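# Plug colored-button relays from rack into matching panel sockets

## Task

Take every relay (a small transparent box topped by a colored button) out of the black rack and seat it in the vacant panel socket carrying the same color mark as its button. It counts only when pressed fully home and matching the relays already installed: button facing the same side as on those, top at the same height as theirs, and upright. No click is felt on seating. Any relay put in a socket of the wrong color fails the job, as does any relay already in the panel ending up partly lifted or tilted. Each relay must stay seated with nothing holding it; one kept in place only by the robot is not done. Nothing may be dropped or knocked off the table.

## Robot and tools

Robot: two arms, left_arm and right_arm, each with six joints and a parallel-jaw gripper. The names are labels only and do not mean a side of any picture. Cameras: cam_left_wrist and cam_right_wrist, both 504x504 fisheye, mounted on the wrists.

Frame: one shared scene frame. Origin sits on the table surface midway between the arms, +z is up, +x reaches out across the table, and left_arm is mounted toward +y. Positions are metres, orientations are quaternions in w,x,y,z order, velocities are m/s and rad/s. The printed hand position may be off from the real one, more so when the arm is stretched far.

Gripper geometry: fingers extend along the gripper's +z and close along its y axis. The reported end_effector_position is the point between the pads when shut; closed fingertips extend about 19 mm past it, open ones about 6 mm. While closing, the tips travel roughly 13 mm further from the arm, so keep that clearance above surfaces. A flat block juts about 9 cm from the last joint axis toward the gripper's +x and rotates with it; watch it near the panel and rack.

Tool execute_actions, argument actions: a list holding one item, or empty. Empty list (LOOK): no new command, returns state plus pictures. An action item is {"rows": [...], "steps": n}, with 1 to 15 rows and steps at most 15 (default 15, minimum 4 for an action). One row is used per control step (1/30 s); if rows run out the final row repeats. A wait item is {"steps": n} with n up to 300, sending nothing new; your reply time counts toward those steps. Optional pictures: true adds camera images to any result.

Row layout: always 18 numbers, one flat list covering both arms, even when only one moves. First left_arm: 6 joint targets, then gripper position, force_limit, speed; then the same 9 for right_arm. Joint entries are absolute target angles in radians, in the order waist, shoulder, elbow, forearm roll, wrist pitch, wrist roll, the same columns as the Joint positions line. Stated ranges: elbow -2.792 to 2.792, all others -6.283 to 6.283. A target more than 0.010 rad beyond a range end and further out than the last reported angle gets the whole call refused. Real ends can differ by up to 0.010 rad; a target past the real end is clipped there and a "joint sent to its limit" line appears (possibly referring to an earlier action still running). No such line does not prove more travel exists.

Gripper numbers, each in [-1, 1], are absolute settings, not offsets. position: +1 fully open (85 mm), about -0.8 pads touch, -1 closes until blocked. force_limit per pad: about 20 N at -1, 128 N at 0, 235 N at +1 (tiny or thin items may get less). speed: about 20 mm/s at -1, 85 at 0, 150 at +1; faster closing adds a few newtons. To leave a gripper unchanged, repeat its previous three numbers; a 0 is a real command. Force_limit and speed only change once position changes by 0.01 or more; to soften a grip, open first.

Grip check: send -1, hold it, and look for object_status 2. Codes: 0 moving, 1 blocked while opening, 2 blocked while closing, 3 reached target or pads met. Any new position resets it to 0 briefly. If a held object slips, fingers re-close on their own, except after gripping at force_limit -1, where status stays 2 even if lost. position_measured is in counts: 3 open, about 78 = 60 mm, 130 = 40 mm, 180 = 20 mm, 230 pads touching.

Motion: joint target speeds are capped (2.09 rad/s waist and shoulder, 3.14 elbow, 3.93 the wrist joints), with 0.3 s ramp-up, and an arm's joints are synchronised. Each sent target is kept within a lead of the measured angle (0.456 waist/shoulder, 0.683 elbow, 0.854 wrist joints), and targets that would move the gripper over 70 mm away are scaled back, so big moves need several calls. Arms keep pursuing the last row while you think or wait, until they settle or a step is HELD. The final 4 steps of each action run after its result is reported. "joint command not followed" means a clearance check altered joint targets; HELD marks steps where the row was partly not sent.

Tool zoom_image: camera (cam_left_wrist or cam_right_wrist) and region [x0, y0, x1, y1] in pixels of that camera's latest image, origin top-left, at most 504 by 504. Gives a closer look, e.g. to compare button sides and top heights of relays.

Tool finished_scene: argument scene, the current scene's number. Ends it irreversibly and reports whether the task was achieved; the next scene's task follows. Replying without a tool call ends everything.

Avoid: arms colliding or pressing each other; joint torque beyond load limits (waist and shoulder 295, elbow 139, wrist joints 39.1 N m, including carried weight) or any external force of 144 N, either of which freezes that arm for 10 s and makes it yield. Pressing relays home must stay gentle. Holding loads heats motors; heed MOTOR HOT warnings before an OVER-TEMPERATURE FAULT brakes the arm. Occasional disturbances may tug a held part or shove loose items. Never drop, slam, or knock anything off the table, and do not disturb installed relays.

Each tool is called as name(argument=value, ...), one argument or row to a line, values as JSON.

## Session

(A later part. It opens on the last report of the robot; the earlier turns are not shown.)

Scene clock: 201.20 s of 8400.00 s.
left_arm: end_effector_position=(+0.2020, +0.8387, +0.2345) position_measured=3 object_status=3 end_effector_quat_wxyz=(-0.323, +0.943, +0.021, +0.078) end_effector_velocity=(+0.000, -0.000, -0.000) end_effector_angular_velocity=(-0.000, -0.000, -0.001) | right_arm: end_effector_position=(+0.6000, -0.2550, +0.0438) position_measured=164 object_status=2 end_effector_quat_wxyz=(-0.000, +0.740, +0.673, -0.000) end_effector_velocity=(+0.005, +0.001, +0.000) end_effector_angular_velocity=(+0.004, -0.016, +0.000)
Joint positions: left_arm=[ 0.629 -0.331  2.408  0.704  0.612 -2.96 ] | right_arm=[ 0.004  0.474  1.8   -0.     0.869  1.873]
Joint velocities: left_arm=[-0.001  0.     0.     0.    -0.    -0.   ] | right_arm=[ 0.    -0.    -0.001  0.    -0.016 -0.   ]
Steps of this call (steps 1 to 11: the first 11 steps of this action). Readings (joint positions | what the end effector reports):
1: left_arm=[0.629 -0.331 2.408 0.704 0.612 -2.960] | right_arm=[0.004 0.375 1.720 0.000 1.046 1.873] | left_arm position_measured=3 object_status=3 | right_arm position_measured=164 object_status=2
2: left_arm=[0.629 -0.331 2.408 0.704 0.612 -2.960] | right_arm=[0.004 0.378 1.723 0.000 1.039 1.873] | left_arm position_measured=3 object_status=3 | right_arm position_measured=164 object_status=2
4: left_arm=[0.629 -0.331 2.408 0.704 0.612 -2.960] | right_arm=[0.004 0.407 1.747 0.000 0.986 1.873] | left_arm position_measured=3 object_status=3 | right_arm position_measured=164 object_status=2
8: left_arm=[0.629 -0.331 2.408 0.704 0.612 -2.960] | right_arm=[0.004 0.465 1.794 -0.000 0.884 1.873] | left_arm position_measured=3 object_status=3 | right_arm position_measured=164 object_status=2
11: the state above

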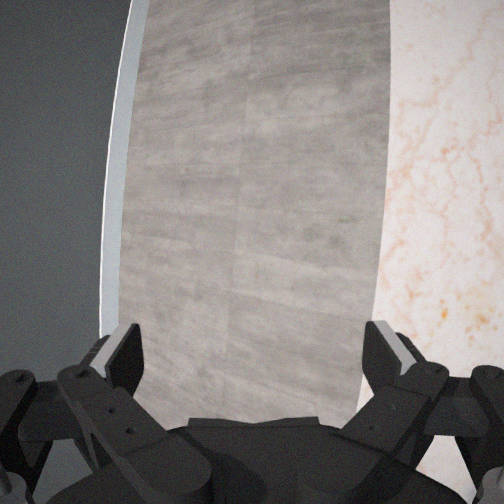

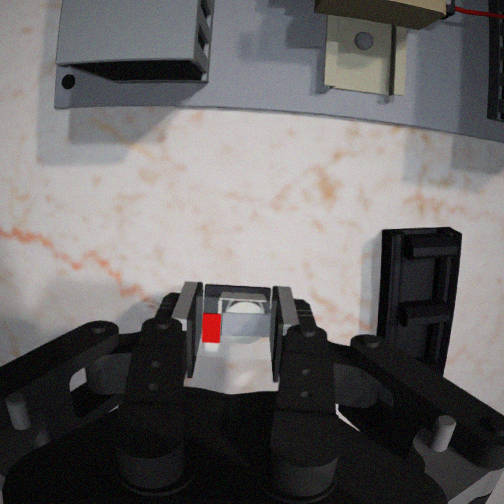

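execute_actions(
  actions=[
    {"rows":[[0.629,-0.331,2.408,0.704,0.612,-2.96,1,0,0,0.0036,0.4757,1.8008,0,0.8651,1.8726,-1,-0.5,-0.5],[0.629,-0.331,2.408,0.704,0.612,-2.96,1,0,0,0.0036,0.4757,1.8008,0,0.8651,1.8726,-1,-0.5,-0.5],[0.629,-0.331,2.408,0.704,0.612,-2.96,1,0,0,0.0036,0.4757,1.8008,0,0.8651,1.8726,-1,-0.5,-0.5],[0.629,-0.331,2.408,0.704,0.612,-2.96,1,0,0,0.0036,0.4757,1.8008,0,0.8651,1.8726,-1,-0.5,-0.5],[0.629,-0.331,2.408,0.704,0.612,-2.96,1,0,0,0.0036,0.4757,1.8008,0,0.8651,1.8726,-1,-0.5,-0.5],[0.629,-0.331,2.408,0.704,0.612,-2.96,1,0,0,0.0036,0.4757,1.8008,0,0.8651,1.8726,0,-0.5,-1]],"steps":15},
  ],
)

execute_actions(
  actions=[
    {"steps":25},
  ],
  pictures=true,
)

zoom_image(
  camera="cam_right_wrist",
  region=[130,200,350,420],
)

Scene clock: 201.87 s of 8400.00 s.
left_arm: end_effector_position=(+0.2020, +0.8387, +0.2345) position_measured=3 object_status=3 end_effector_quat_wxyz=(-0.323, +0.943, +0.021, +0.078) end_effector_velocity=(-0.000, +0.000, +0.000) end_effector_angular_velocity=(+0.000, -0.001, +0.001) | right_arm: end_effector_position=(+0.6001, -0.2549, +0.0420) position_measured=158 object_status=0 end_effector_quat_wxyz=(+0.000, +0.740, +0.673, +0.000) end_effector_velocity=(-0.000, +0.000, -0.001) end_effector_angular_velocity=(-0.000, +0.001, +0.000)
Joint positions: left_arm=[ 0.629 -0.331  2.408  0.704  0.612 -2.96 ] | right_arm=[0.004 0.476 1.801 0.    0.865 1.873]
Joint velocities: left_arm=[ 0.001 -0.     0.    -0.    -0.001 -0.001] | right_arm=[ 0.     0.001  0.     0.     0.    -0.   ]
Steps of this call (steps 1 to 4: the last 4 steps of your previous action; steps 5 to 9: the robot went on to your last target; steps 10 to 20: the first 11 steps of this action). Readings (joint positions | what the end effector reports):
10: left_arm=[0.629 -0.331 2.408 0.704 0.612 -2.960] | right_arm=[0.004 0.474 1.800 -0.000 0.868 1.873] | left_arm position_measured=3 object_status=3 | right_arm position_measured=164 object_status=2
11: left_arm=[0.629 -0.331 2.408 0.704 0.612 -2.960] | right_arm=[0.004 0.475 1.800 0.000 0.866 1.873] | left_arm position_measured=3 object_status=3 | right_arm position_measured=164 object_status=2
13: left_arm=[0.629 -0.331 2.408 0.704 0.612 -2.960] | right_arm=[0.004 0.475 1.801 0.000 0.865 1.873] | left_arm position_measured=3 object_status=3 | right_arm position_measured=164 object_status=2
17: left_arm=[0.629 -0.331 2.408 0.704 0.612 -2.960] | right_arm=[0.004 0.476 1.801 0.000 0.865 1.873] | left_arm position_measured=3 object_status=3 | right_arm position_measured=163 object_status=0
20: the state above

Scene clock: 202.70 s of 8400.00 s.
left_arm: end_effector_position=(+0.2020, +0.8387, +0.2345) position_measured=3 object_status=3 end_effector_quat_wxyz=(-0.323, +0.943, +0.021, +0.078) end_effector_velocity=(+0.002, -0.000, +0.000) end_effector_angular_velocity=(+0.001, -0.002, -0.002) | right_arm: end_effector_position=(+0.6001, -0.2550, +0.0419) position_measured=129 object_status=3 end_effector_quat_wxyz=(-0.000, +0.740, +0.673, +0.000) end_effector_velocity=(+0.000, -0.000, -0.001) end_effector_angular_velocity=(-0.001, +0.001, +0.000)
Joint positions: left_arm=[ 0.629 -0.331  2.408  0.704  0.612 -2.96 ] | right_arm=[0.004 0.476 1.801 0.    0.865 1.873]
Joint velocities: left_arm=[-0.002  0.    -0.001  0.    -0.001 -0.001] | right_arm=[-0.     0.002 -0.    -0.001 -0.     0.   ]
Kept back: nothing.
Steps of this call (steps 1 to 4: the last 4 steps of your previous action; steps 5 to 15: the robot went on to your last target; steps 16 to 25: nothing new was sent). Readings (joint positions | what the end effector reports):
1: left_arm=[0.629 -0.331 2.408 0.704 0.612 -2.960] | right_arm=[0.004 0.476 1.801 0.000 0.865 1.873] | left_arm position_measured=3 object_status=3 | right_arm position_measured=156 object_status=0
2: left_arm=[0.629 -0.331 2.408 0.704 0.612 -2.960] | right_arm=[0.004 0.476 1.801 0.000 0.865 1.873] | left_arm position_measured=3 object_status=3 | right_arm position_measured=155 object_status=0
4: left_arm=[0.629 -0.331 2.408 0.704 0.612 -2.960] | right_arm=[0.004 0.476 1.801 0.000 0.865 1.873] | left_arm position_measured=3 object_status=3 | right_arm position_measured=151 object_status=0
8: left_arm=[0.629 -0.331 2.408 0.704 0.612 -2.960] | right_arm=[0.004 0.476 1.801 0.000 0.865 1.873] | left_arm position_measured=3 object_status=3 | right_arm position_measured=144 object_status=0
25: the state above
All arms were judged still, so your last target was given up. Only a new action makes them travel on or press farther. Fingers that are still opening or closing keep moving.

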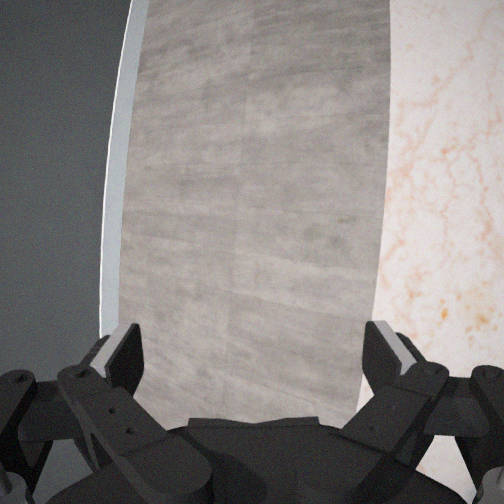

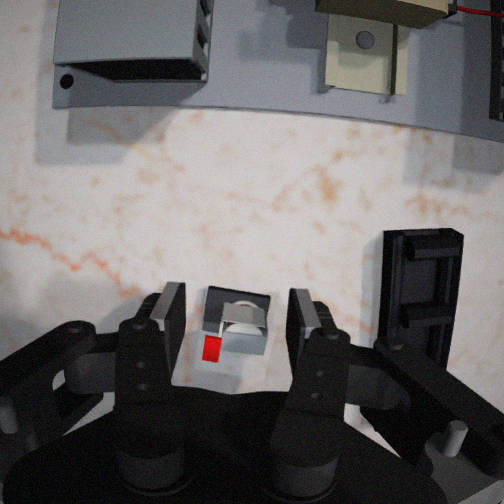

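Region (130, 200, 350, 420) of cam_right_wrist's 504x504 image, scaled by 2.291, with more detail than that image has.

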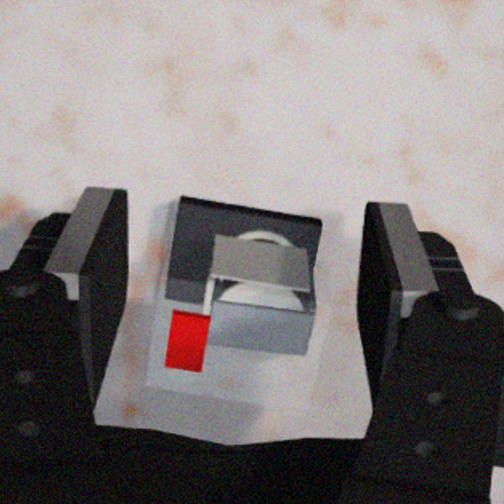

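execute_actions(
  actions=[
    {"rows":[[0.629,-0.331,2.408,0.704,0.612,-2.96,1,0,0,-0.0068,0.4709,1.8074,0,0.8633,1.8622,0,-0.5,-1],[0.629,-0.331,2.408,0.704,0.612,-2.96,1,0,0,-0.0068,0.4709,1.8074,0,0.8633,1.8622,0,-0.5,-1],[0.629,-0.331,2.408,0.704,0.612,-2.96,1,0,0,-0.0068,0.4709,1.8074,0,0.8633,1.8622,0,-0.5,-1],[0.629,-0.331,2.408,0.704,0.612,-2.96,1,0,0,-0.0068,0.4709,1.8074,0,0.8633,1.8622,0,-0.5,-1],[0.629,-0.331,2.408,0.704,0.612,-2.96,1,0,0,-0.0068,0.4709,1.8074,0,0.8633,1.8622,0,-0.5,-1],[0.629,-0.331,2.408,0.704,0.612,-2.96,1,0,0,-0.0068,0.4744,1.8095,0,0.8576,1.8622,0,-0.5,-1]],"steps":15},
  ],
  pictures=true,
)

zoom_image(
  camera="cam_right_wrist",
  region=[160,200,320,360],
)

Scene clock: 204.10 s of 8400.00 s.
left_arm: end_effector_position=(+0.2020, +0.8387, +0.2345) position_measured=3 object_status=3 end_effector_quat_wxyz=(-0.323, +0.943, +0.021, +0.078) end_effector_velocity=(-0.000, +0.001, +0.000) end_effector_angular_velocity=(+0.001, -0.000, +0.000) | right_arm: end_effector_position=(+0.5985, -0.2628, +0.0392) position_measured=129 object_status=3 end_effector_quat_wxyz=(+0.000, +0.740, +0.673, +0.000) end_effector_velocity=(+0.000, +0.001, +0.001) end_effector_angular_velocity=(+0.001, -0.002, +0.000)
Joint positions: left_arm=[ 0.629 -0.331  2.408  0.704  0.612 -2.96 ] | right_arm=[-0.007  0.474  1.81  -0.     0.858  1.862]
Joint velocities: left_arm=[ 0.002 -0.    -0.     0.    -0.001  0.001] | right_arm=[ 0.001 -0.001 -0.     0.001 -0.001 -0.   ]
Steps of this call (steps 1 to 31: nothing new was sent; steps 32 to 42: the first 11 steps of this action). Readings (joint positions | what the end effector reports):
32: left_arm=[0.629 -0.331 2.408 0.704 0.612 -2.960] | right_arm=[0.004 0.476 1.801 0.000 0.865 1.872] | left_arm position_measured=3 object_status=3 | right_arm position_measured=129 object_status=3
33: left_arm=[0.629 -0.331 2.408 0.704 0.612 -2.960] | right_arm=[0.000 0.474 1.803 -0.000 0.864 1.869] | left_arm position_measured=3 object_status=3 | right_arm position_measured=129 object_status=3
35: left_arm=[0.629 -0.331 2.408 0.704 0.612 -2.960] | right_arm=[-0.007 0.472 1.807 -0.000 0.863 1.862] | left_arm position_measured=3 object_status=3 | right_arm position_measured=129 object_status=3
39: left_arm=[0.629 -0.331 2.408 0.704 0.612 -2.960] | right_arm=[-0.007 0.474 1.810 -0.000 0.858 1.862] | left_arm position_measured=3 object_status=3 | right_arm position_measured=129 object_status=3
42: the state above

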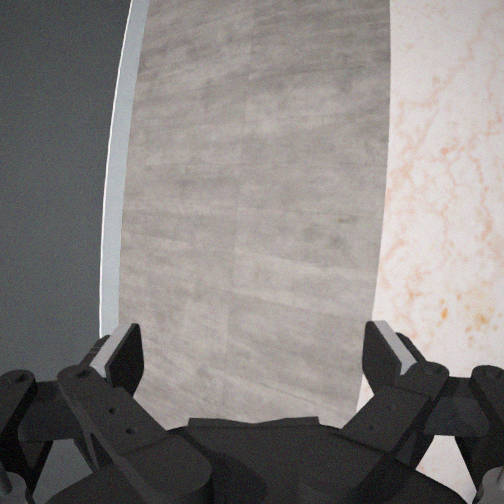

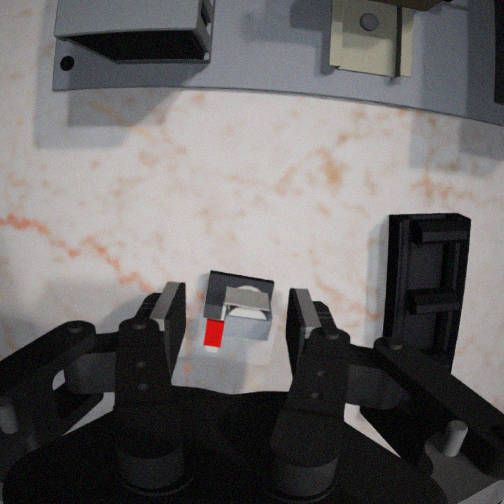

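Region (160, 200, 320, 360) of cam_right_wrist's 504x504 image, scaled by 3.150, with more detail than that image has.

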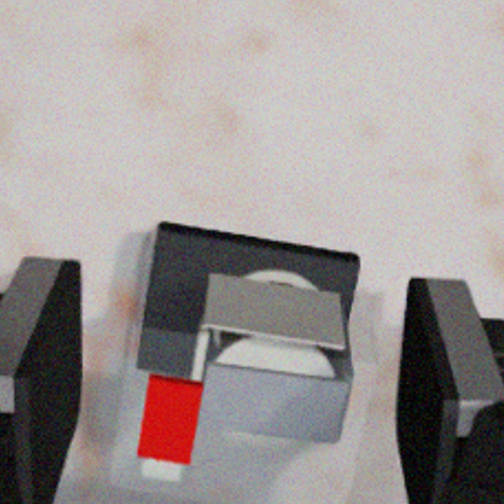

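execute_actions(
  actions=[
    {"rows":[[0.629,-0.331,2.408,0.704,0.612,-2.96,1,0,0,-0.0088,0.4745,1.8113,0,0.8557,1.8602,0,-0.5,-1],[0.629,-0.331,2.408,0.704,0.612,-2.96,1,0,0,-0.0088,0.4745,1.8113,0,0.8557,1.8602,0,-0.5,-1],[0.629,-0.331,2.408,0.704,0.612,-2.96,1,0,0,-0.0088,0.4745,1.8113,0,0.8557,1.8602,0,-0.5,-1],[0.629,-0.331,2.408,0.704,0.612,-2.96,1,0,0,-0.0088,0.4745,1.8113,0,0.8557,1.8602,0,-0.5,-1],[0.629,-0.331,2.408,0.704,0.612,-2.96,1,0,0,-0.0088,0.4745,1.8113,0,0.8557,1.8602,-1,-0.5,-0.6]],"steps":15},
  ],
)

execute_actions(
  actions=[
    {"steps":20},
  ],
  pictures=true,
)

zoom_image(
  camera="cam_right_wrist",
  region=[160,200,320,360],
)

Scene clock: 204.87 s of 8400.00 s.
left_arm: end_effector_position=(+0.2020, +0.8387, +0.2345) position_measured=3 object_status=3 end_effector_quat_wxyz=(-0.323, +0.943, +0.021, +0.078) end_effector_velocity=(+0.000, +0.000, +0.000) end_effector_angular_velocity=(+0.000, -0.001, +0.001) | right_arm: end_effector_position=(+0.5983, -0.2643, +0.0383) position_measured=145 object_status=0 end_effector_quat_wxyz=(+0.000, +0.740, +0.673, +0.000) end_effector_velocity=(-0.000, +0.000, +0.000) end_effector_angular_velocity=(-0.000, -0.000, +0.001)
Joint positions: left_arm=[ 0.629 -0.331  2.408  0.704  0.612 -2.96 ] | right_arm=[-0.009  0.475  1.811  0.     0.856  1.86 ]
Joint velocities: left_arm=[ 0.    -0.    -0.001  0.     0.    -0.001] | right_arm=[ 0. -0.  0. -0. -0. -0.]
Steps of this call (steps 1 to 4: the last 4 steps of your previous action; steps 5 to 12: the robot went on to your last target; steps 13 to 23: the first 11 steps of this action). Readings (joint positions | what the end effector reports):
13: left_arm=[0.629 -0.331 2.408 0.704 0.612 -2.960] | right_arm=[-0.007 0.474 1.810 -0.000 0.858 1.862] | left_arm position_measured=3 object_status=3 | right_arm position_measured=129 object_status=3
14: left_arm=[0.629 -0.331 2.408 0.704 0.612 -2.960] | right_arm=[-0.008 0.474 1.810 0.000 0.856 1.861] | left_arm position_measured=3 object_status=3 | right_arm position_measured=129 object_status=3
16: left_arm=[0.629 -0.331 2.408 0.704 0.612 -2.960] | right_arm=[-0.009 0.475 1.811 0.000 0.856 1.860] | left_arm position_measured=3 object_status=3 | right_arm position_measured=129 object_status=3
20: left_arm=[0.629 -0.331 2.408 0.704 0.612 -2.960] | right_arm=[-0.009 0.475 1.811 0.000 0.856 1.860] | left_arm position_measured=3 object_status=3 | right_arm position_measured=134 object_status=0
23: the state above

Scene clock: 205.53 s of 8400.00 s.
left_arm: end_effector_position=(+0.2020, +0.8387, +0.2345) position_measured=3 object_status=3 end_effector_quat_wxyz=(-0.323, +0.943, +0.021, +0.078) end_effector_velocity=(-0.000, -0.000, -0.000) end_effector_angular_velocity=(-0.001, -0.000, +0.001) | right_arm: end_effector_position=(+0.5983, -0.2643, +0.0383) position_measured=162 object_status=2 end_effector_quat_wxyz=(+0.000, +0.740, +0.673, +0.000) end_effector_velocity=(-0.000, -0.000, -0.001) end_effector_angular_velocity=(-0.001, +0.002, +0.000)
Joint positions: left_arm=[ 0.629 -0.331  2.408  0.704  0.612 -2.96 ] | right_arm=[-0.009  0.475  1.811  0.     0.856  1.86 ]
Joint velocities: left_arm=[-0.     0.     0.001  0.     0.    -0.001] | right_arm=[-0.     0.002 -0.    -0.    -0.     0.   ]
Kept back: nothing.
Steps of this call (steps 1 to 4: the last 4 steps of your previous action; steps 5 to 15: the robot went on to your last target; steps 16 to 20: nothing new was sent). Readings (joint positions | what the end effector reports):
1: left_arm=[0.629 -0.331 2.408 0.704 0.612 -2.960] | right_arm=[-0.009 0.475 1.811 0.000 0.856 1.860] | left_arm position_measured=3 object_status=3 | right_arm position_measured=149 object_status=0
2: left_arm=[0.629 -0.331 2.408 0.704 0.612 -2.960] | right_arm=[-0.009 0.475 1.811 0.000 0.856 1.860] | left_arm position_measured=3 object_status=3 | right_arm position_measured=153 object_status=0
4: left_arm=[0.629 -0.331 2.408 0.704 0.612 -2.960] | right_arm=[-0.009 0.475 1.811 0.000 0.856 1.860] | left_arm position_measured=3 object_status=3 | right_arm position_measured=160 object_status=0
8: left_arm=[0.629 -0.331 2.408 0.704 0.612 -2.960] | right_arm=[-0.009 0.475 1.811 0.000 0.856 1.860] | left_arm position_measured=3 object_status=3 | right_arm position_measured=162 object_status=0
20: the state above
All arms were judged still, so your last target was given up. Only a new action makes them travel on or press farther. Fingers that are still opening or closing keep moving.

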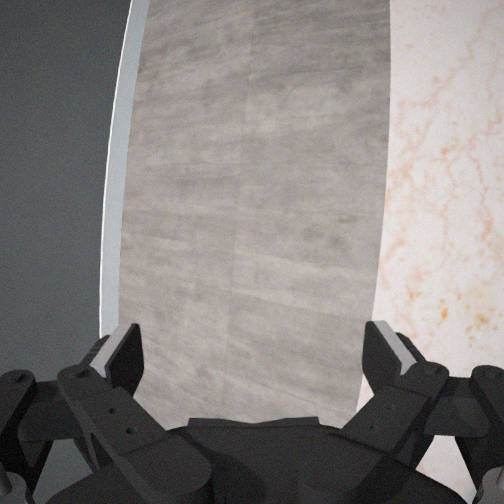

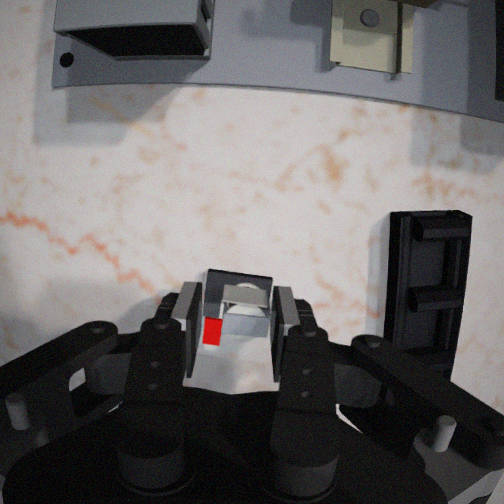

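Region (160, 200, 320, 360) of cam_right_wrist's 504x504 image, scaled by 3.150, with more detail than that image has.

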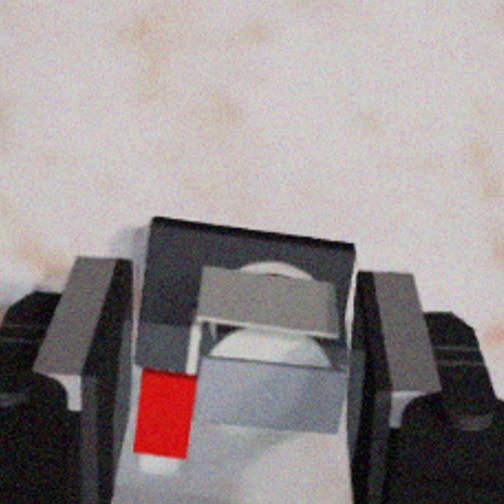

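execute_actions(
  actions=[
    {"rows":[[0.629,-0.331,2.408,0.704,0.612,-2.96,1,0,0,-0.0088,0.4745,1.8113,0,0.8557,1.8602,-0.2,-0.5,-0.6],[0.629,-0.331,2.408,0.704,0.612,-2.96,1,0,0,-0.0088,0.4745,1.8113,0,0.8557,1.8602,-0.2,-0.5,-0.6],[0.629,-0.331,2.408,0.704,0.612,-2.96,1,0,0,-0.0088,0.4745,1.8113,0,0.8557,1.8602,-0.2,-0.5,-0.6],[0.629,-0.331,2.408,0.704,0.612,-2.96,1,0,0,-0.0088,0.4745,1.8113,0,0.8557,1.8602,-0.2,-0.5,-0.6],[0.629,-0.331,2.408,0.704,0.612,-2.96,1,0,0,-0.0088,0.4745,1.8113,0,0.8557,1.8602,-0.2,-0.5,-0.6],[0.629,-0.331,2.408,0.704,0.612,-2.96,1,0,0,-0.0088,0.4745,1.8113,0,0.8557,1.8602,-0.2,-0.5,-0.6],[0.629,-0.331,2.408,0.704,0.612,-2.96,1,0,0,-0.0088,0.4745,1.8113,0,0.8557,1.935,-0.2,-0.5,-0.6]],"steps":15},
  ],
  pictures=true,
)

zoom_image(
  camera="cam_right_wrist",
  region=[160,200,320,360],
)

Scene clock: 206.13 s of 8400.00 s.
left_arm: end_effector_position=(+0.2020, +0.8387, +0.2345) position_measured=3 object_status=3 end_effector_quat_wxyz=(-0.323, +0.943, +0.021, +0.078) end_effector_velocity=(-0.000, -0.000, -0.001) end_effector_angular_velocity=(-0.001, +0.002, -0.001) | right_arm: end_effector_position=(+0.5983, -0.2643, +0.0383) position_measured=154 object_status=0 end_effector_quat_wxyz=(+0.000, +0.763, +0.647, +0.000) end_effector_velocity=(+0.000, -0.000, +0.001) end_effector_angular_velocity=(+0.001, -0.002, -0.271)
Joint positions: left_arm=[ 0.629 -0.331  2.408  0.704  0.612 -2.96 ] | right_arm=[-0.009  0.475  1.811 -0.     0.856  1.93 ]
Joint velocities: left_arm=[-0.     0.     0.001 -0.     0.     0.001] | right_arm=[-0.001 -0.002  0.     0.    -0.     0.27 ]
Steps of this call (steps 1 to 7: nothing new was sent; steps 8 to 18: the first 11 steps of this action). Readings (joint positions | what the end effector reports):
8: left_arm=[0.629 -0.331 2.408 0.704 0.612 -2.960] | right_arm=[-0.009 0.475 1.811 0.000 0.856 1.860] | left_arm position_measured=3 object_status=3 | right_arm position_measured=162 object_status=0
9: left_arm=[0.629 -0.331 2.408 0.704 0.612 -2.960] | right_arm=[-0.009 0.475 1.811 -0.000 0.856 1.860] | left_arm position_measured=3 object_status=3 | right_arm position_measured=162 object_status=0
11: left_arm=[0.629 -0.331 2.408 0.704 0.612 -2.960] | right_arm=[-0.009 0.475 1.811 -0.000 0.856 1.860] | left_arm position_measured=3 object_status=3 | right_arm position_measured=157 object_status=0
15: left_arm=[0.629 -0.331 2.408 0.704 0.612 -2.960] | right_arm=[-0.009 0.475 1.811 -0.000 0.856 1.867] | left_arm position_measured=3 object_status=3 | right_arm position_measured=154 object_status=0
18: the state above

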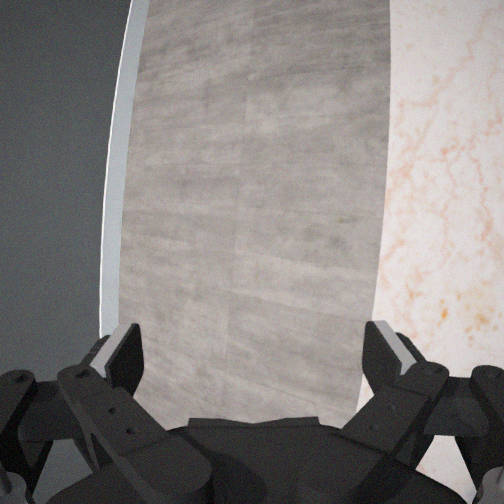

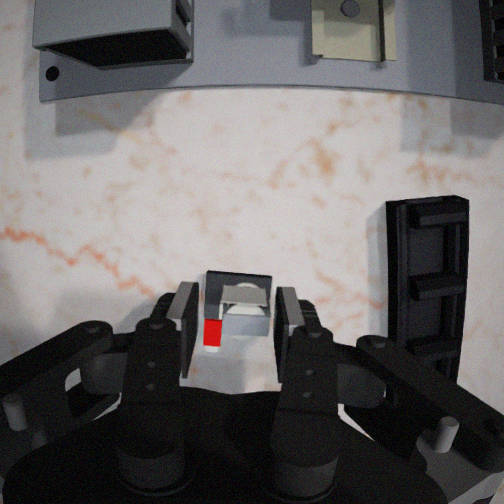

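Region (160, 200, 320, 360) of cam_right_wrist's 504x504 image, scaled by 3.150, with more detail than that image has.

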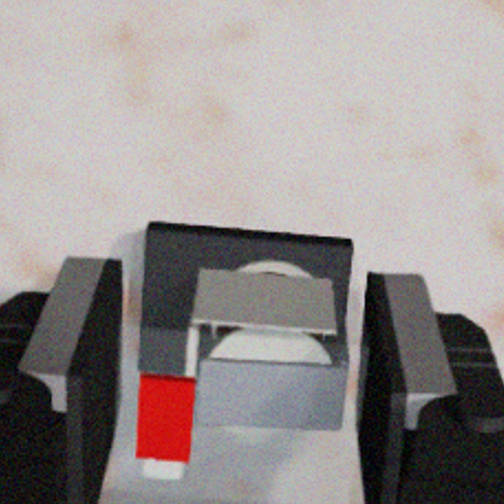

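execute_actions(
  actions=[
    {"rows":[[0.629,-0.331,2.408,0.704,0.612,-2.96,1,0,0,-0.0099,0.474,1.8119,0,0.8557,1.957,-0.2,-0.5,-0.6],[0.629,-0.331,2.408,0.704,0.612,-2.96,1,0,0,-0.0099,0.474,1.8119,0,0.8557,1.957,-0.2,-0.5,-0.6],[0.629,-0.331,2.408,0.704,0.612,-2.96,1,0,0,-0.0099,0.474,1.8119,0,0.8557,1.957,-0.2,-0.5,-0.6],[0.629,-0.331,2.408,0.704,0.612,-2.96,1,0,0,-0.0099,0.474,1.8119,0,0.8557,1.957,-0.2,-0.5,-0.6],[0.629,-0.331,2.408,0.704,0.612,-2.96,1,0,0,-0.0099,0.474,1.8119,0,0.8557,1.957,-1,-0.5,-0.6]],"steps":15},
  ],
)

execute_actions(
  actions=[
    {"steps":12},
  ],
  pictures=true,
)

zoom_image(
  camera="cam_right_wrist",
  region=[160,200,320,360],
)

Scene clock: 206.83 s of 8400.00 s.
left_arm: end_effector_position=(+0.2020, +0.8387, +0.2345) position_measured=3 object_status=3 end_effector_quat_wxyz=(-0.323, +0.943, +0.021, +0.078) end_effector_velocity=(-0.001, +0.000, -0.000) end_effector_angular_velocity=(-0.001, +0.001, +0.001) | right_arm: end_effector_position=(+0.5982, -0.2651, +0.0384) position_measured=164 object_status=0 end_effector_quat_wxyz=(-0.000, +0.772, +0.636, -0.000) end_effector_velocity=(-0.000, +0.001, +0.001) end_effector_angular_velocity=(+0.001, -0.001, +0.001)
Joint positions: left_arm=[ 0.629 -0.331  2.408  0.704  0.612 -2.96 ] | right_arm=[-0.01   0.474  1.812 -0.     0.856  1.957]
Joint velocities: left_arm=[ 0.001  0.     0.     0.     0.    -0.   ] | right_arm=[ 0.001 -0.001 -0.     0.     0.     0.   ]
Steps of this call (steps 1 to 4: the last 4 steps of your previous action; steps 5 to 10: the robot went on to your last target; steps 11 to 21: the first 11 steps of this action). Readings (joint positions | what the end effector reports):
11: left_arm=[0.629 -0.331 2.408 0.704 0.612 -2.960] | right_arm=[-0.009 0.475 1.811 -0.000 0.856 1.935] | left_arm position_measured=3 object_status=3 | right_arm position_measured=154 object_status=3
12: left_arm=[0.629 -0.331 2.408 0.704 0.612 -2.960] | right_arm=[-0.009 0.475 1.811 -0.000 0.856 1.942] | left_arm position_measured=3 object_status=3 | right_arm position_measured=154 object_status=3
14: left_arm=[0.629 -0.331 2.408 0.704 0.612 -2.960] | right_arm=[-0.010 0.474 1.812 -0.000 0.856 1.957] | left_arm position_measured=3 object_status=3 | right_arm position_measured=154 object_status=3
18: left_arm=[0.629 -0.331 2.408 0.704 0.612 -2.960] | right_arm=[-0.010 0.474 1.812 -0.000 0.856 1.957] | left_arm position_measured=3 object_status=3 | right_arm position_measured=159 object_status=0
21: the state above

Scene clock: 207.23 s of 8400.00 s.
left_arm: end_effector_position=(+0.2020, +0.8387, +0.2345) position_measured=3 object_status=3 end_effector_quat_wxyz=(-0.323, +0.943, +0.021, +0.078) end_effector_velocity=(-0.000, -0.000, -0.000) end_effector_angular_velocity=(-0.000, +0.001, +0.000) | right_arm: end_effector_position=(+0.5982, -0.2651, +0.0384) position_measured=164 object_status=2 end_effector_quat_wxyz=(-0.000, +0.772, +0.636, -0.000) end_effector_velocity=(-0.000, +0.001, -0.000) end_effector_angular_velocity=(+0.000, +0.000, +0.000)
Joint positions: left_arm=[ 0.629 -0.331  2.408  0.704  0.612 -2.96 ] | right_arm=[-0.01   0.474  1.812 -0.     0.856  1.957]
Joint velocities: left_arm=[-0.     0.    -0.     0.     0.001  0.   ] | right_arm=[ 0.001 -0.     0.     0.     0.    -0.   ]
Kept back: nothing.
Steps of this call (steps 1 to 4: the last 4 steps of your previous action; steps 5 to 12: the robot went on to your last target). Readings (joint positions | what the end effector reports):
1: left_arm=[0.629 -0.331 2.408 0.704 0.612 -2.960] | right_arm=[-0.010 0.474 1.812 -0.000 0.856 1.957] | left_arm position_measured=3 object_status=3 | right_arm position_measured=164 object_status=0
2: left_arm=[0.629 -0.331 2.408 0.704 0.612 -2.960] | right_arm=[-0.010 0.474 1.812 -0.000 0.856 1.957] | left_arm position_measured=3 object_status=3 | right_arm position_measured=164 object_status=0
4: left_arm=[0.629 -0.331 2.408 0.704 0.612 -2.960] | right_arm=[-0.010 0.474 1.812 -0.000 0.856 1.957] | left_arm position_measured=3 object_status=3 | right_arm position_measured=164 object_status=2
8: left_arm=[0.629 -0.331 2.408 0.704 0.612 -2.960] | right_arm=[-0.010 0.474 1.812 -0.000 0.856 1.957] | left_arm position_measured=3 object_status=3 | right_arm position_measured=164 object_status=2
12: the state above

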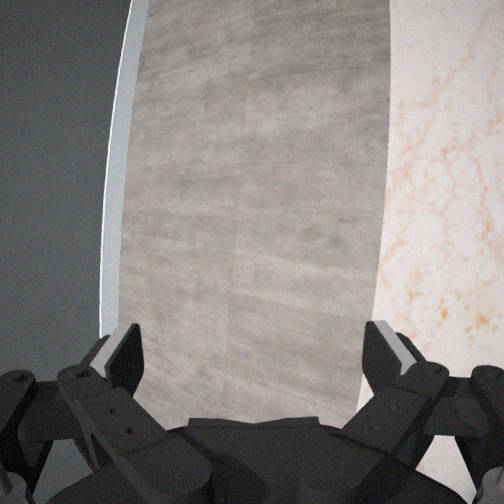

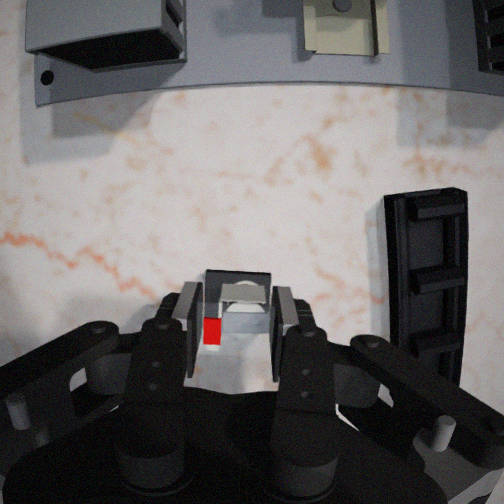

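Region (160, 200, 320, 360) of cam_right_wrist's 504x504 image, scaled by 3.150, with more detail than that image has.

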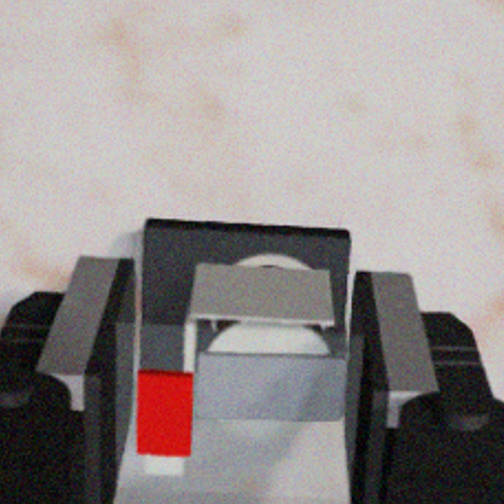

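Matches the template. Carry to above K55.

execute_actions(
  actions=[
    {"rows":[[0.629,-0.331,2.408,0.704,0.612,-2.96,1,0,0,-0.0099,0.37,1.725,0,1.0466,1.86,-1,-0.5,-0.6],[0.629,-0.331,2.408,0.704,0.612,-2.96,1,0,0,-0.0099,0.37,1.725,0,1.0466,1.86,-1,-0.5,-0.6],[0.629,-0.331,2.408,0.704,0.612,-2.96,1,0,0,-0.0099,0.37,1.725,0,1.0466,1.86,-1,-0.5,-0.6],[0.629,-0.331,2.408,0.704,0.612,-2.96,1,0,0,-0.0099,0.37,1.725,0,1.0466,1.86,-1,-0.5,-0.6],[0.629,-0.331,2.408,0.704,0.612,-2.96,1,0,0,-0.0099,0.37,1.725,0,1.0466,1.86,-1,-0.5,-0.6],[0.629,-0.331,2.408,0.704,0.612,-2.96,1,0,0,-0.0099,0.37,1.725,0,1.0466,1.86,-1,-0.5,-0.6],[0.629,-0.331,2.408,0.704,0.612,-2.96,1,0,0,0.1853,0.5393,1.4667,0,1.1356,2.053,-1,-0.5,-0.6]],"steps":15},
  ],
)

execute_actions(
  actions=[
    {"steps":15},
  ],
)

execute_actions(
  actions=[
    {"rows":[[0.629,-0.331,2.408,0.704,0.612,-2.96,1,0,0,0.1853,0.5898,1.5089,0,1.0429,2.053,-1,-0.5,-0.6],[0.629,-0.331,2.408,0.704,0.612,-2.96,1,0,0,0.1853,0.5898,1.5089,0,1.0429,2.053,-1,-0.5,-0.6],[0.629,-0.331,2.408,0.704,0.612,-2.96,1,0,0,0.1853,0.5898,1.5089,0,1.0429,2.053,-1,-0.5,-0.6],[0.629,-0.331,2.408,0.704,0.612,-2.96,1,0,0,0.1853,0.5898,1.5089,0,1.0429,2.053,-1,-0.5,-0.6],[0.629,-0.331,2.408,0.704,0.612,-2.96,1,0,0,0.1853,0.5898,1.5089,0,1.0429,2.053,-1,-0.5,-0.6],[0.629,-0.331,2.408,0.704,0.612,-2.96,1,0,0,0.1853,0.5898,1.5089,0,1.0429,2.053,-1,-0.5,-0.6],[0.629,-0.331,2.408,0.704,0.612,-2.96,1,0,0,0.1853,0.602,1.5192,0,1.0204,2.053,-1,-0.5,-0.6]],"steps":15},
  ],
  pictures=true,
)

zoom_image(
  camera="cam_right_wrist",
  region=[160,200,320,360],
)

Scene clock: 208.00 s of 8400.00 s.
left_arm: end_effector_position=(+0.2020, +0.8387, +0.2345) position_measured=3 object_status=3 end_effector_quat_wxyz=(-0.323, +0.943, +0.021, +0.078) end_effector_velocity=(+0.000, +0.000, +0.000) end_effector_angular_velocity=(+0.000, -0.002, +0.001) | right_arm: end_effector_position=(+0.6298, -0.2218, +0.1774) position_measured=164 object_status=2 end_effector_quat_wxyz=(+0.011, +0.738, +0.675, +0.020) end_effector_velocity=(+0.157, +0.507, -0.007) end_effector_angular_velocity=(+0.006, +0.092, -0.017)
Joint positions: left_arm=[ 0.629 -0.331  2.408  0.704  0.612 -2.96 ] | right_arm=[0.039 0.387 1.648 0.    1.062 1.902]
Joint velocities: left_arm=[ 0.    -0.    -0.    -0.    -0.001 -0.001] | right_arm=[ 0.608  0.469 -0.677  0.     0.296  0.626]
Steps of this call (steps 1 to 12: the robot went on to your last target; steps 13 to 23: the first 11 steps of this action). Readings (joint positions | what the end effector reports):
13: left_arm=[0.629 -0.331 2.408 0.704 0.612 -2.960] | right_arm=[-0.010 0.474 1.812 -0.000 0.856 1.957] | left_arm position_measured=3 object_status=3 | right_arm position_measured=164 object_status=2
14: left_arm=[0.629 -0.331 2.408 0.704 0.612 -2.960] | right_arm=[-0.010 0.471 1.810 -0.000 0.862 1.954] | left_arm position_measured=3 object_status=3 | right_arm position_measured=164 object_status=2
16: left_arm=[0.629 -0.331 2.408 0.704 0.612 -2.960] | right_arm=[-0.010 0.442 1.784 -0.000 0.916 1.926] | left_arm position_measured=3 object_status=3 | right_arm position_measured=164 object_status=2
20: left_arm=[0.629 -0.331 2.408 0.704 0.612 -2.960] | right_arm=[-0.007 0.375 1.721 -0.000 1.037 1.869] | left_arm position_measured=3 object_status=3 | right_arm position_measured=164 object_status=2
23: the state above

Scene clock: 208.50 s of 8400.00 s.
left_arm: end_effector_position=(+0.2020, +0.8387, +0.2345) position_measured=3 object_status=3 end_effector_quat_wxyz=(-0.323, +0.943, +0.021, +0.078) end_effector_velocity=(+0.001, -0.000, +0.000) end_effector_angular_velocity=(-0.000, -0.003, +0.001) | right_arm: end_effector_position=(+0.6635, -0.0899, +0.1495) position_measured=164 object_status=2 end_effector_quat_wxyz=(-0.000, +0.739, +0.673, -0.000) end_effector_velocity=(+0.000, +0.000, +0.001) end_effector_angular_velocity=(+0.000, -0.002, +0.000)
Joint positions: left_arm=[ 0.629 -0.331  2.408  0.704  0.612 -2.96 ] | right_arm=[0.185 0.539 1.467 0.    1.136 2.053]
Joint velocities: left_arm=[-0.001 -0.    -0.     0.    -0.    -0.003] | right_arm=[ 0.    -0.001 -0.    -0.001  0.     0.   ]
Kept back: nothing.
Steps of this call (steps 1 to 4: the last 4 steps of your previous action; steps 5 to 15: the robot went on to your last target). Readings (joint positions | what the end effector reports):
1: left_arm=[0.629 -0.331 2.408 0.704 0.612 -2.960] | right_arm=[0.059 0.407 1.624 0.000 1.072 1.923] | left_arm position_measured=3 object_status=3 | right_arm position_measured=164 object_status=2
2: left_arm=[0.629 -0.331 2.408 0.704 0.612 -2.960] | right_arm=[0.079 0.430 1.599 0.000 1.082 1.944] | left_arm position_measured=3 object_status=3 | right_arm position_measured=164 object_status=2
4: left_arm=[0.629 -0.331 2.408 0.704 0.612 -2.960] | right_arm=[0.121 0.472 1.547 0.000 1.103 1.986] | left_arm position_measured=3 object_status=3 | right_arm position_measured=164 object_status=2
8: left_arm=[0.629 -0.331 2.408 0.704 0.612 -2.960] | right_arm=[0.183 0.537 1.470 0.000 1.134 2.050] | left_arm position_measured=3 object_status=3 | right_arm position_measured=164 object_status=2
15: the state above

Scene clock: 208.87 s of 8400.00 s.
left_arm: end_effector_position=(+0.2020, +0.8387, +0.2345) position_measured=3 object_status=3 end_effector_quat_wxyz=(-0.323, +0.943, +0.021, +0.078) end_effector_velocity=(-0.000, -0.000, -0.000) end_effector_angular_velocity=(-0.000, -0.000, +0.001) | right_arm: end_effector_position=(+0.6655, -0.0890, +0.0716) position_measured=164 object_status=2 end_effector_quat_wxyz=(-0.000, +0.739, +0.673, -0.000) end_effector_velocity=(+0.014, +0.006, +0.017) end_effector_angular_velocity=(+0.014, -0.034, -0.000)
Joint positions: left_arm=[ 0.629 -0.331  2.408  0.704  0.612 -2.96 ] | right_arm=[ 0.185  0.602  1.519 -0.     1.021  2.053]
Joint velocities: left_arm=[-0.    -0.     0.     0.     0.    -0.001] | right_arm=[-0.    -0.008 -0.021  0.    -0.007  0.   ]
Steps of this call (steps 1 to 11: the first 11 steps of this action). Readings (joint positions | what the end effector reports):
1: left_arm=[0.629 -0.331 2.408 0.704 0.612 -2.960] | right_arm=[0.185 0.540 1.467 0.000 1.136 2.053] | left_arm position_measured=3 object_status=3 | right_arm position_measured=164 object_status=2
2: left_arm=[0.629 -0.331 2.408 0.704 0.612 -2.960] | right_arm=[0.185 0.542 1.469 0.000 1.129 2.053] | left_arm position_measured=3 object_status=3 | right_arm position_measured=164 object_status=2
4: left_arm=[0.629 -0.331 2.408 0.704 0.612 -2.960] | right_arm=[0.185 0.570 1.493 0.000 1.078 2.053] | left_arm position_measured=3 object_status=3 | right_arm position_measured=164 object_status=2
8: left_arm=[0.629 -0.331 2.408 0.704 0.612 -2.960] | right_arm=[0.185 0.593 1.511 0.000 1.036 2.053] | left_arm position_measured=3 object_status=3 | right_arm position_measured=164 object_status=2
11: the state above

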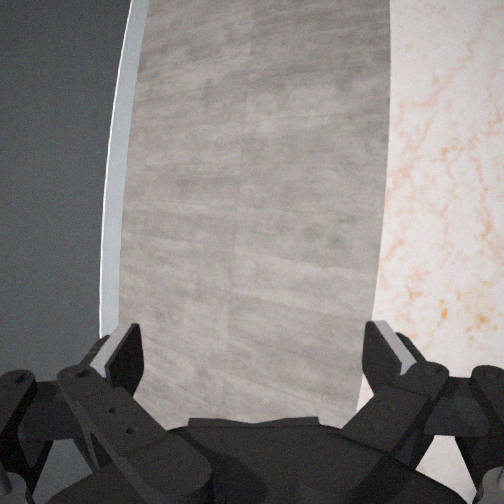

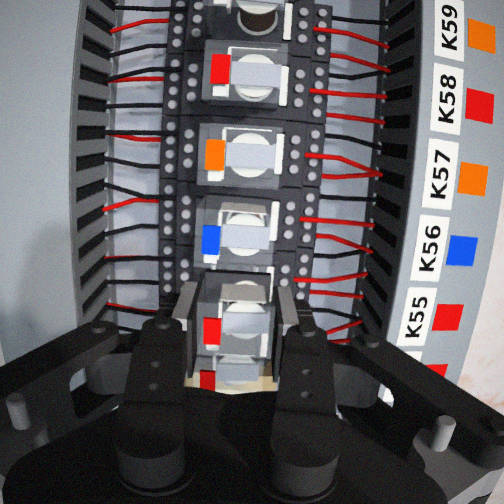

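Region (160, 200, 320, 360) of cam_right_wrist's 504x504 image, scaled by 3.150, with more detail than that image has.

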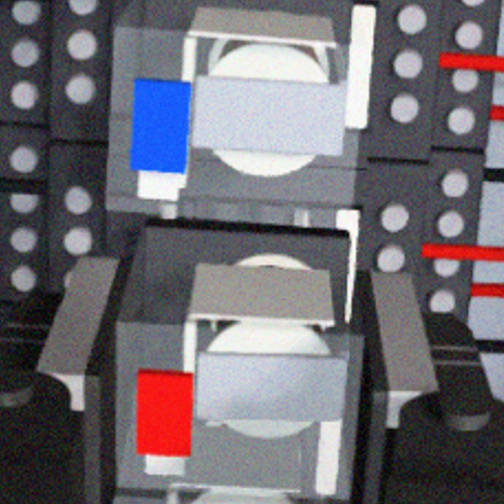

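execute_actions(
  actions=[
    {"rows":[[0.629,-0.331,2.408,0.704,0.612,-2.96,1,0,0,0.186,0.6008,1.5212,0,1.0196,2.0537,-1,-0.5,-0.6],[0.629,-0.331,2.408,0.704,0.612,-2.96,1,0,0,0.186,0.6008,1.5212,0,1.0196,2.0537,-1,-0.5,-0.6],[0.629,-0.331,2.408,0.704,0.612,-2.96,1,0,0,0.186,0.6008,1.5212,0,1.0196,2.0537,-1,-0.5,-0.6],[0.629,-0.331,2.408,0.704,0.612,-2.96,1,0,0,0.186,0.6008,1.5212,0,1.0196,2.0537,-1,-0.5,-0.6],[0.629,-0.331,2.408,0.704,0.612,-2.96,1,0,0,0.186,0.6008,1.5212,0,1.0196,2.0537,-1,-0.5,-0.6],[0.629,-0.331,2.408,0.704,0.612,-2.96,1,0,0,0.186,0.6035,1.5239,0,1.0142,2.0537,-1,-0.5,-0.6]],"steps":15},
  ],
  pictures=true,
)

zoom_image(
  camera="cam_right_wrist",
  region=[160,200,320,360],
)

Scene clock: 209.50 s of 8400.00 s.
left_arm: end_effector_position=(+0.2020, +0.8387, +0.2345) position_measured=3 object_status=3 end_effector_quat_wxyz=(-0.323, +0.943, +0.021, +0.078) end_effector_velocity=(+0.001, +0.000, +0.000) end_effector_angular_velocity=(+0.000, -0.001, -0.002) | right_arm: end_effector_position=(+0.6644, -0.0887, +0.0691) position_measured=164 object_status=2 end_effector_quat_wxyz=(+0.000, +0.739, +0.673, +0.000) end_effector_velocity=(-0.001, -0.000, -0.000) end_effector_angular_velocity=(+0.000, +0.000, -0.000)
Joint positions: left_arm=[ 0.629 -0.331  2.408  0.704  0.612 -2.96 ] | right_arm=[0.186 0.603 1.524 0.    1.014 2.054]
Joint velocities: left_arm=[-0.     0.001 -0.     0.    -0.001  0.   ] | right_arm=[-0.    -0.001  0.002  0.    -0.001  0.   ]
Steps of this call (steps 1 to 4: the last 4 steps of your previous action; steps 5 to 8: the robot went on to your last target; steps 9 to 19: the first 11 steps of this action). Readings (joint positions | what the end effector reports):
9: left_arm=[0.629 -0.331 2.408 0.704 0.612 -2.960] | right_arm=[0.185 0.602 1.519 -0.000 1.020 2.053] | left_arm position_measured=3 object_status=3 | right_arm position_measured=164 object_status=2
10: left_arm=[0.629 -0.331 2.408 0.704 0.612 -2.960] | right_arm=[0.186 0.601 1.520 -0.000 1.020 2.053] | left_arm position_measured=3 object_status=3 | right_arm position_measured=164 object_status=2
12: left_arm=[0.629 -0.331 2.408 0.704 0.612 -2.960] | right_arm=[0.186 0.601 1.521 -0.000 1.020 2.054] | left_arm position_measured=3 object_status=3 | right_arm position_measured=164 object_status=2
16: left_arm=[0.629 -0.331 2.408 0.704 0.612 -2.960] | right_arm=[0.186 0.603 1.524 0.000 1.015 2.054] | left_arm position_measured=3 object_status=3 | right_arm position_measured=164 object_status=2
19: the state above

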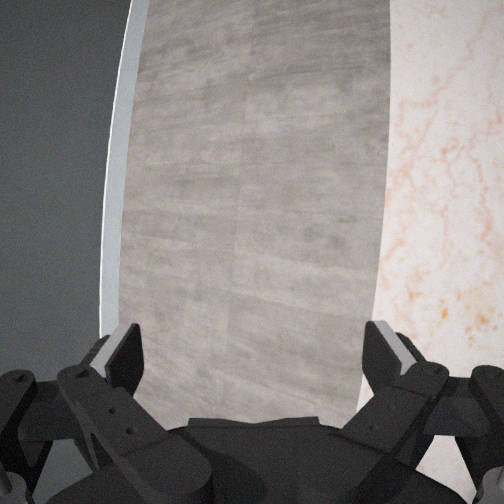

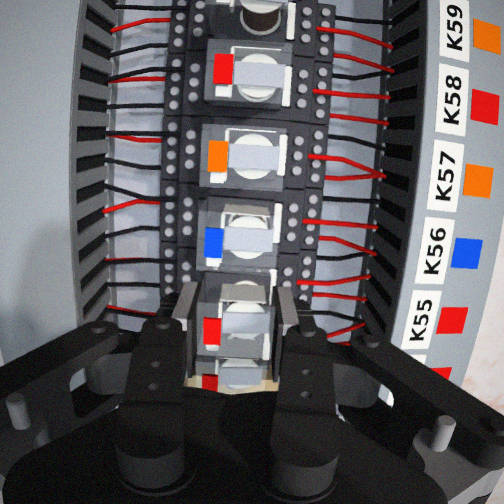

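Region (160, 200, 320, 360) of cam_right_wrist's 504x504 image, scaled by 3.150, with more detail than that image has.

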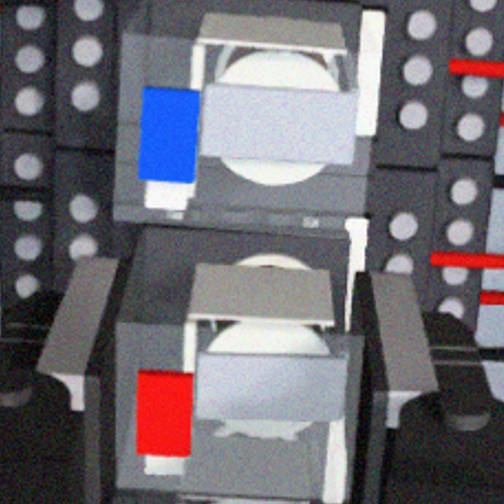

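execute_actions(
  actions=[
    {"rows":[[0.629,-0.331,2.408,0.704,0.612,-2.96,1,0,0,0.1859,0.6027,1.5252,0,1.0137,2.0536,-1,-0.5,-0.6],[0.629,-0.331,2.408,0.704,0.612,-2.96,1,0,0,0.1859,0.6027,1.5252,0,1.0137,2.0536,-1,-0.5,-0.6],[0.629,-0.331,2.408,0.704,0.612,-2.96,1,0,0,0.1859,0.6027,1.5252,0,1.0137,2.0536,-1,-0.5,-0.6],[0.629,-0.331,2.408,0.704,0.612,-2.96,1,0,0,0.1859,0.6027,1.5252,0,1.0137,2.0536,-1,-0.5,-0.6],[0.629,-0.331,2.408,0.704,0.612,-2.96,1,0,0,0.1859,0.6027,1.5252,0,1.0137,2.0536,-1,-0.5,-0.6],[0.629,-0.331,2.408,0.704,0.612,-2.96,1,0,0,0.1859,0.6037,1.5262,0,1.0117,2.0536,-1,-0.5,-0.6]],"steps":15},
  ],
  pictures=true,
)

zoom_image(
  camera="cam_right_wrist",
  region=[160,200,320,360],
)

Scene clock: 210.67 s of 8400.00 s.
left_arm: end_effector_position=(+0.2020, +0.8387, +0.2345) position_measured=3 object_status=3 end_effector_quat_wxyz=(-0.323, +0.943, +0.021, +0.078) end_effector_velocity=(+0.000, -0.000, -0.000) end_effector_angular_velocity=(+0.000, -0.002, -0.000) | right_arm: end_effector_position=(+0.6639, -0.0891, +0.0677) position_measured=164 object_status=2 end_effector_quat_wxyz=(+0.000, +0.739, +0.673, +0.000) end_effector_velocity=(-0.000, -0.000, -0.001) end_effector_angular_velocity=(+0.000, +0.001, -0.000)
Joint positions: left_arm=[ 0.629 -0.331  2.408  0.704  0.612 -2.96 ] | right_arm=[0.186 0.603 1.526 0.    1.012 2.054]
Joint velocities: left_arm=[-0.    -0.     0.001  0.    -0.001 -0.001] | right_arm=[-0.     0.001  0.001  0.    -0.     0.   ]
Steps of this call (steps 1 to 4: the last 4 steps of your previous action; steps 5 to 15: the robot went on to your last target; steps 16 to 24: nothing new was sent; steps 25 to 35: the first 11 steps of this action). Readings (joint positions | what the end effector reports):
25: left_arm=[0.629 -0.331 2.408 0.704 0.612 -2.960] | right_arm=[0.186 0.603 1.524 0.000 1.014 2.054] | left_arm position_measured=3 object_status=3 | right_arm position_measured=164 object_status=2
26: left_arm=[0.629 -0.331 2.408 0.704 0.612 -2.960] | right_arm=[0.186 0.603 1.525 0.000 1.014 2.054] | left_arm position_measured=3 object_status=3 | right_arm position_measured=164 object_status=2
28: left_arm=[0.629 -0.331 2.408 0.704 0.612 -2.960] | right_arm=[0.186 0.603 1.525 0.000 1.013 2.054] | left_arm position_measured=3 object_status=3 | right_arm position_measured=164 object_status=2
32: left_arm=[0.629 -0.331 2.408 0.704 0.612 -2.960] | right_arm=[0.186 0.603 1.526 0.000 1.012 2.054] | left_arm position_measured=3 object_status=3 | right_arm position_measured=164 object_status=2
35: the state above

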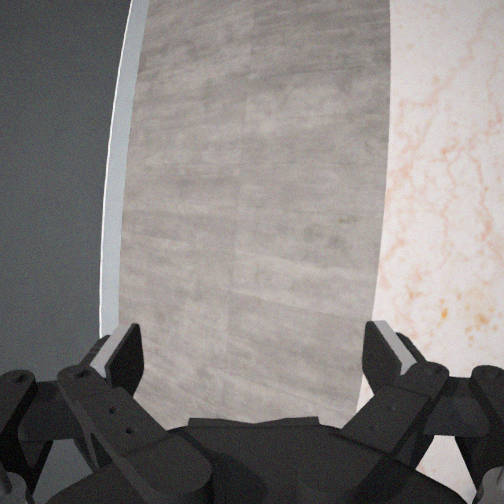

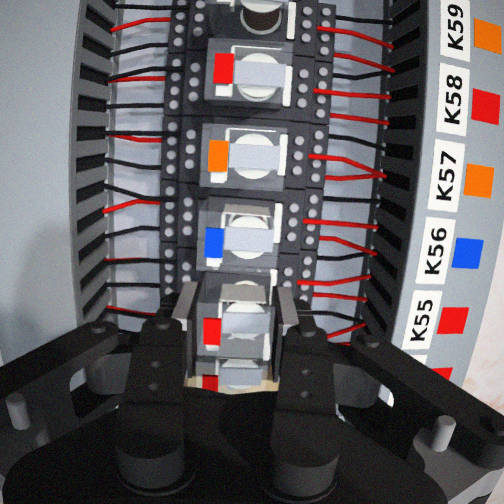

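Region (160, 200, 320, 360) of cam_right_wrist's 504x504 image, scaled by 3.150, with more detail than that image has.

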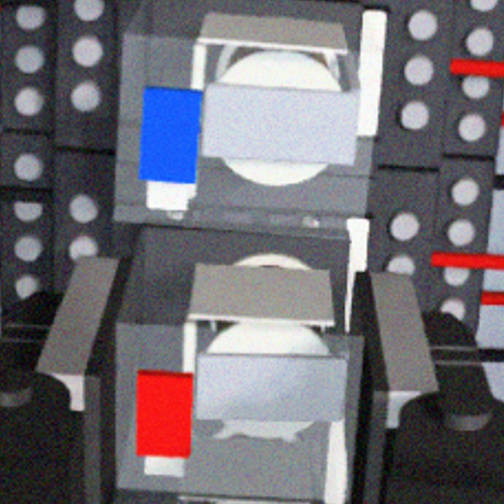

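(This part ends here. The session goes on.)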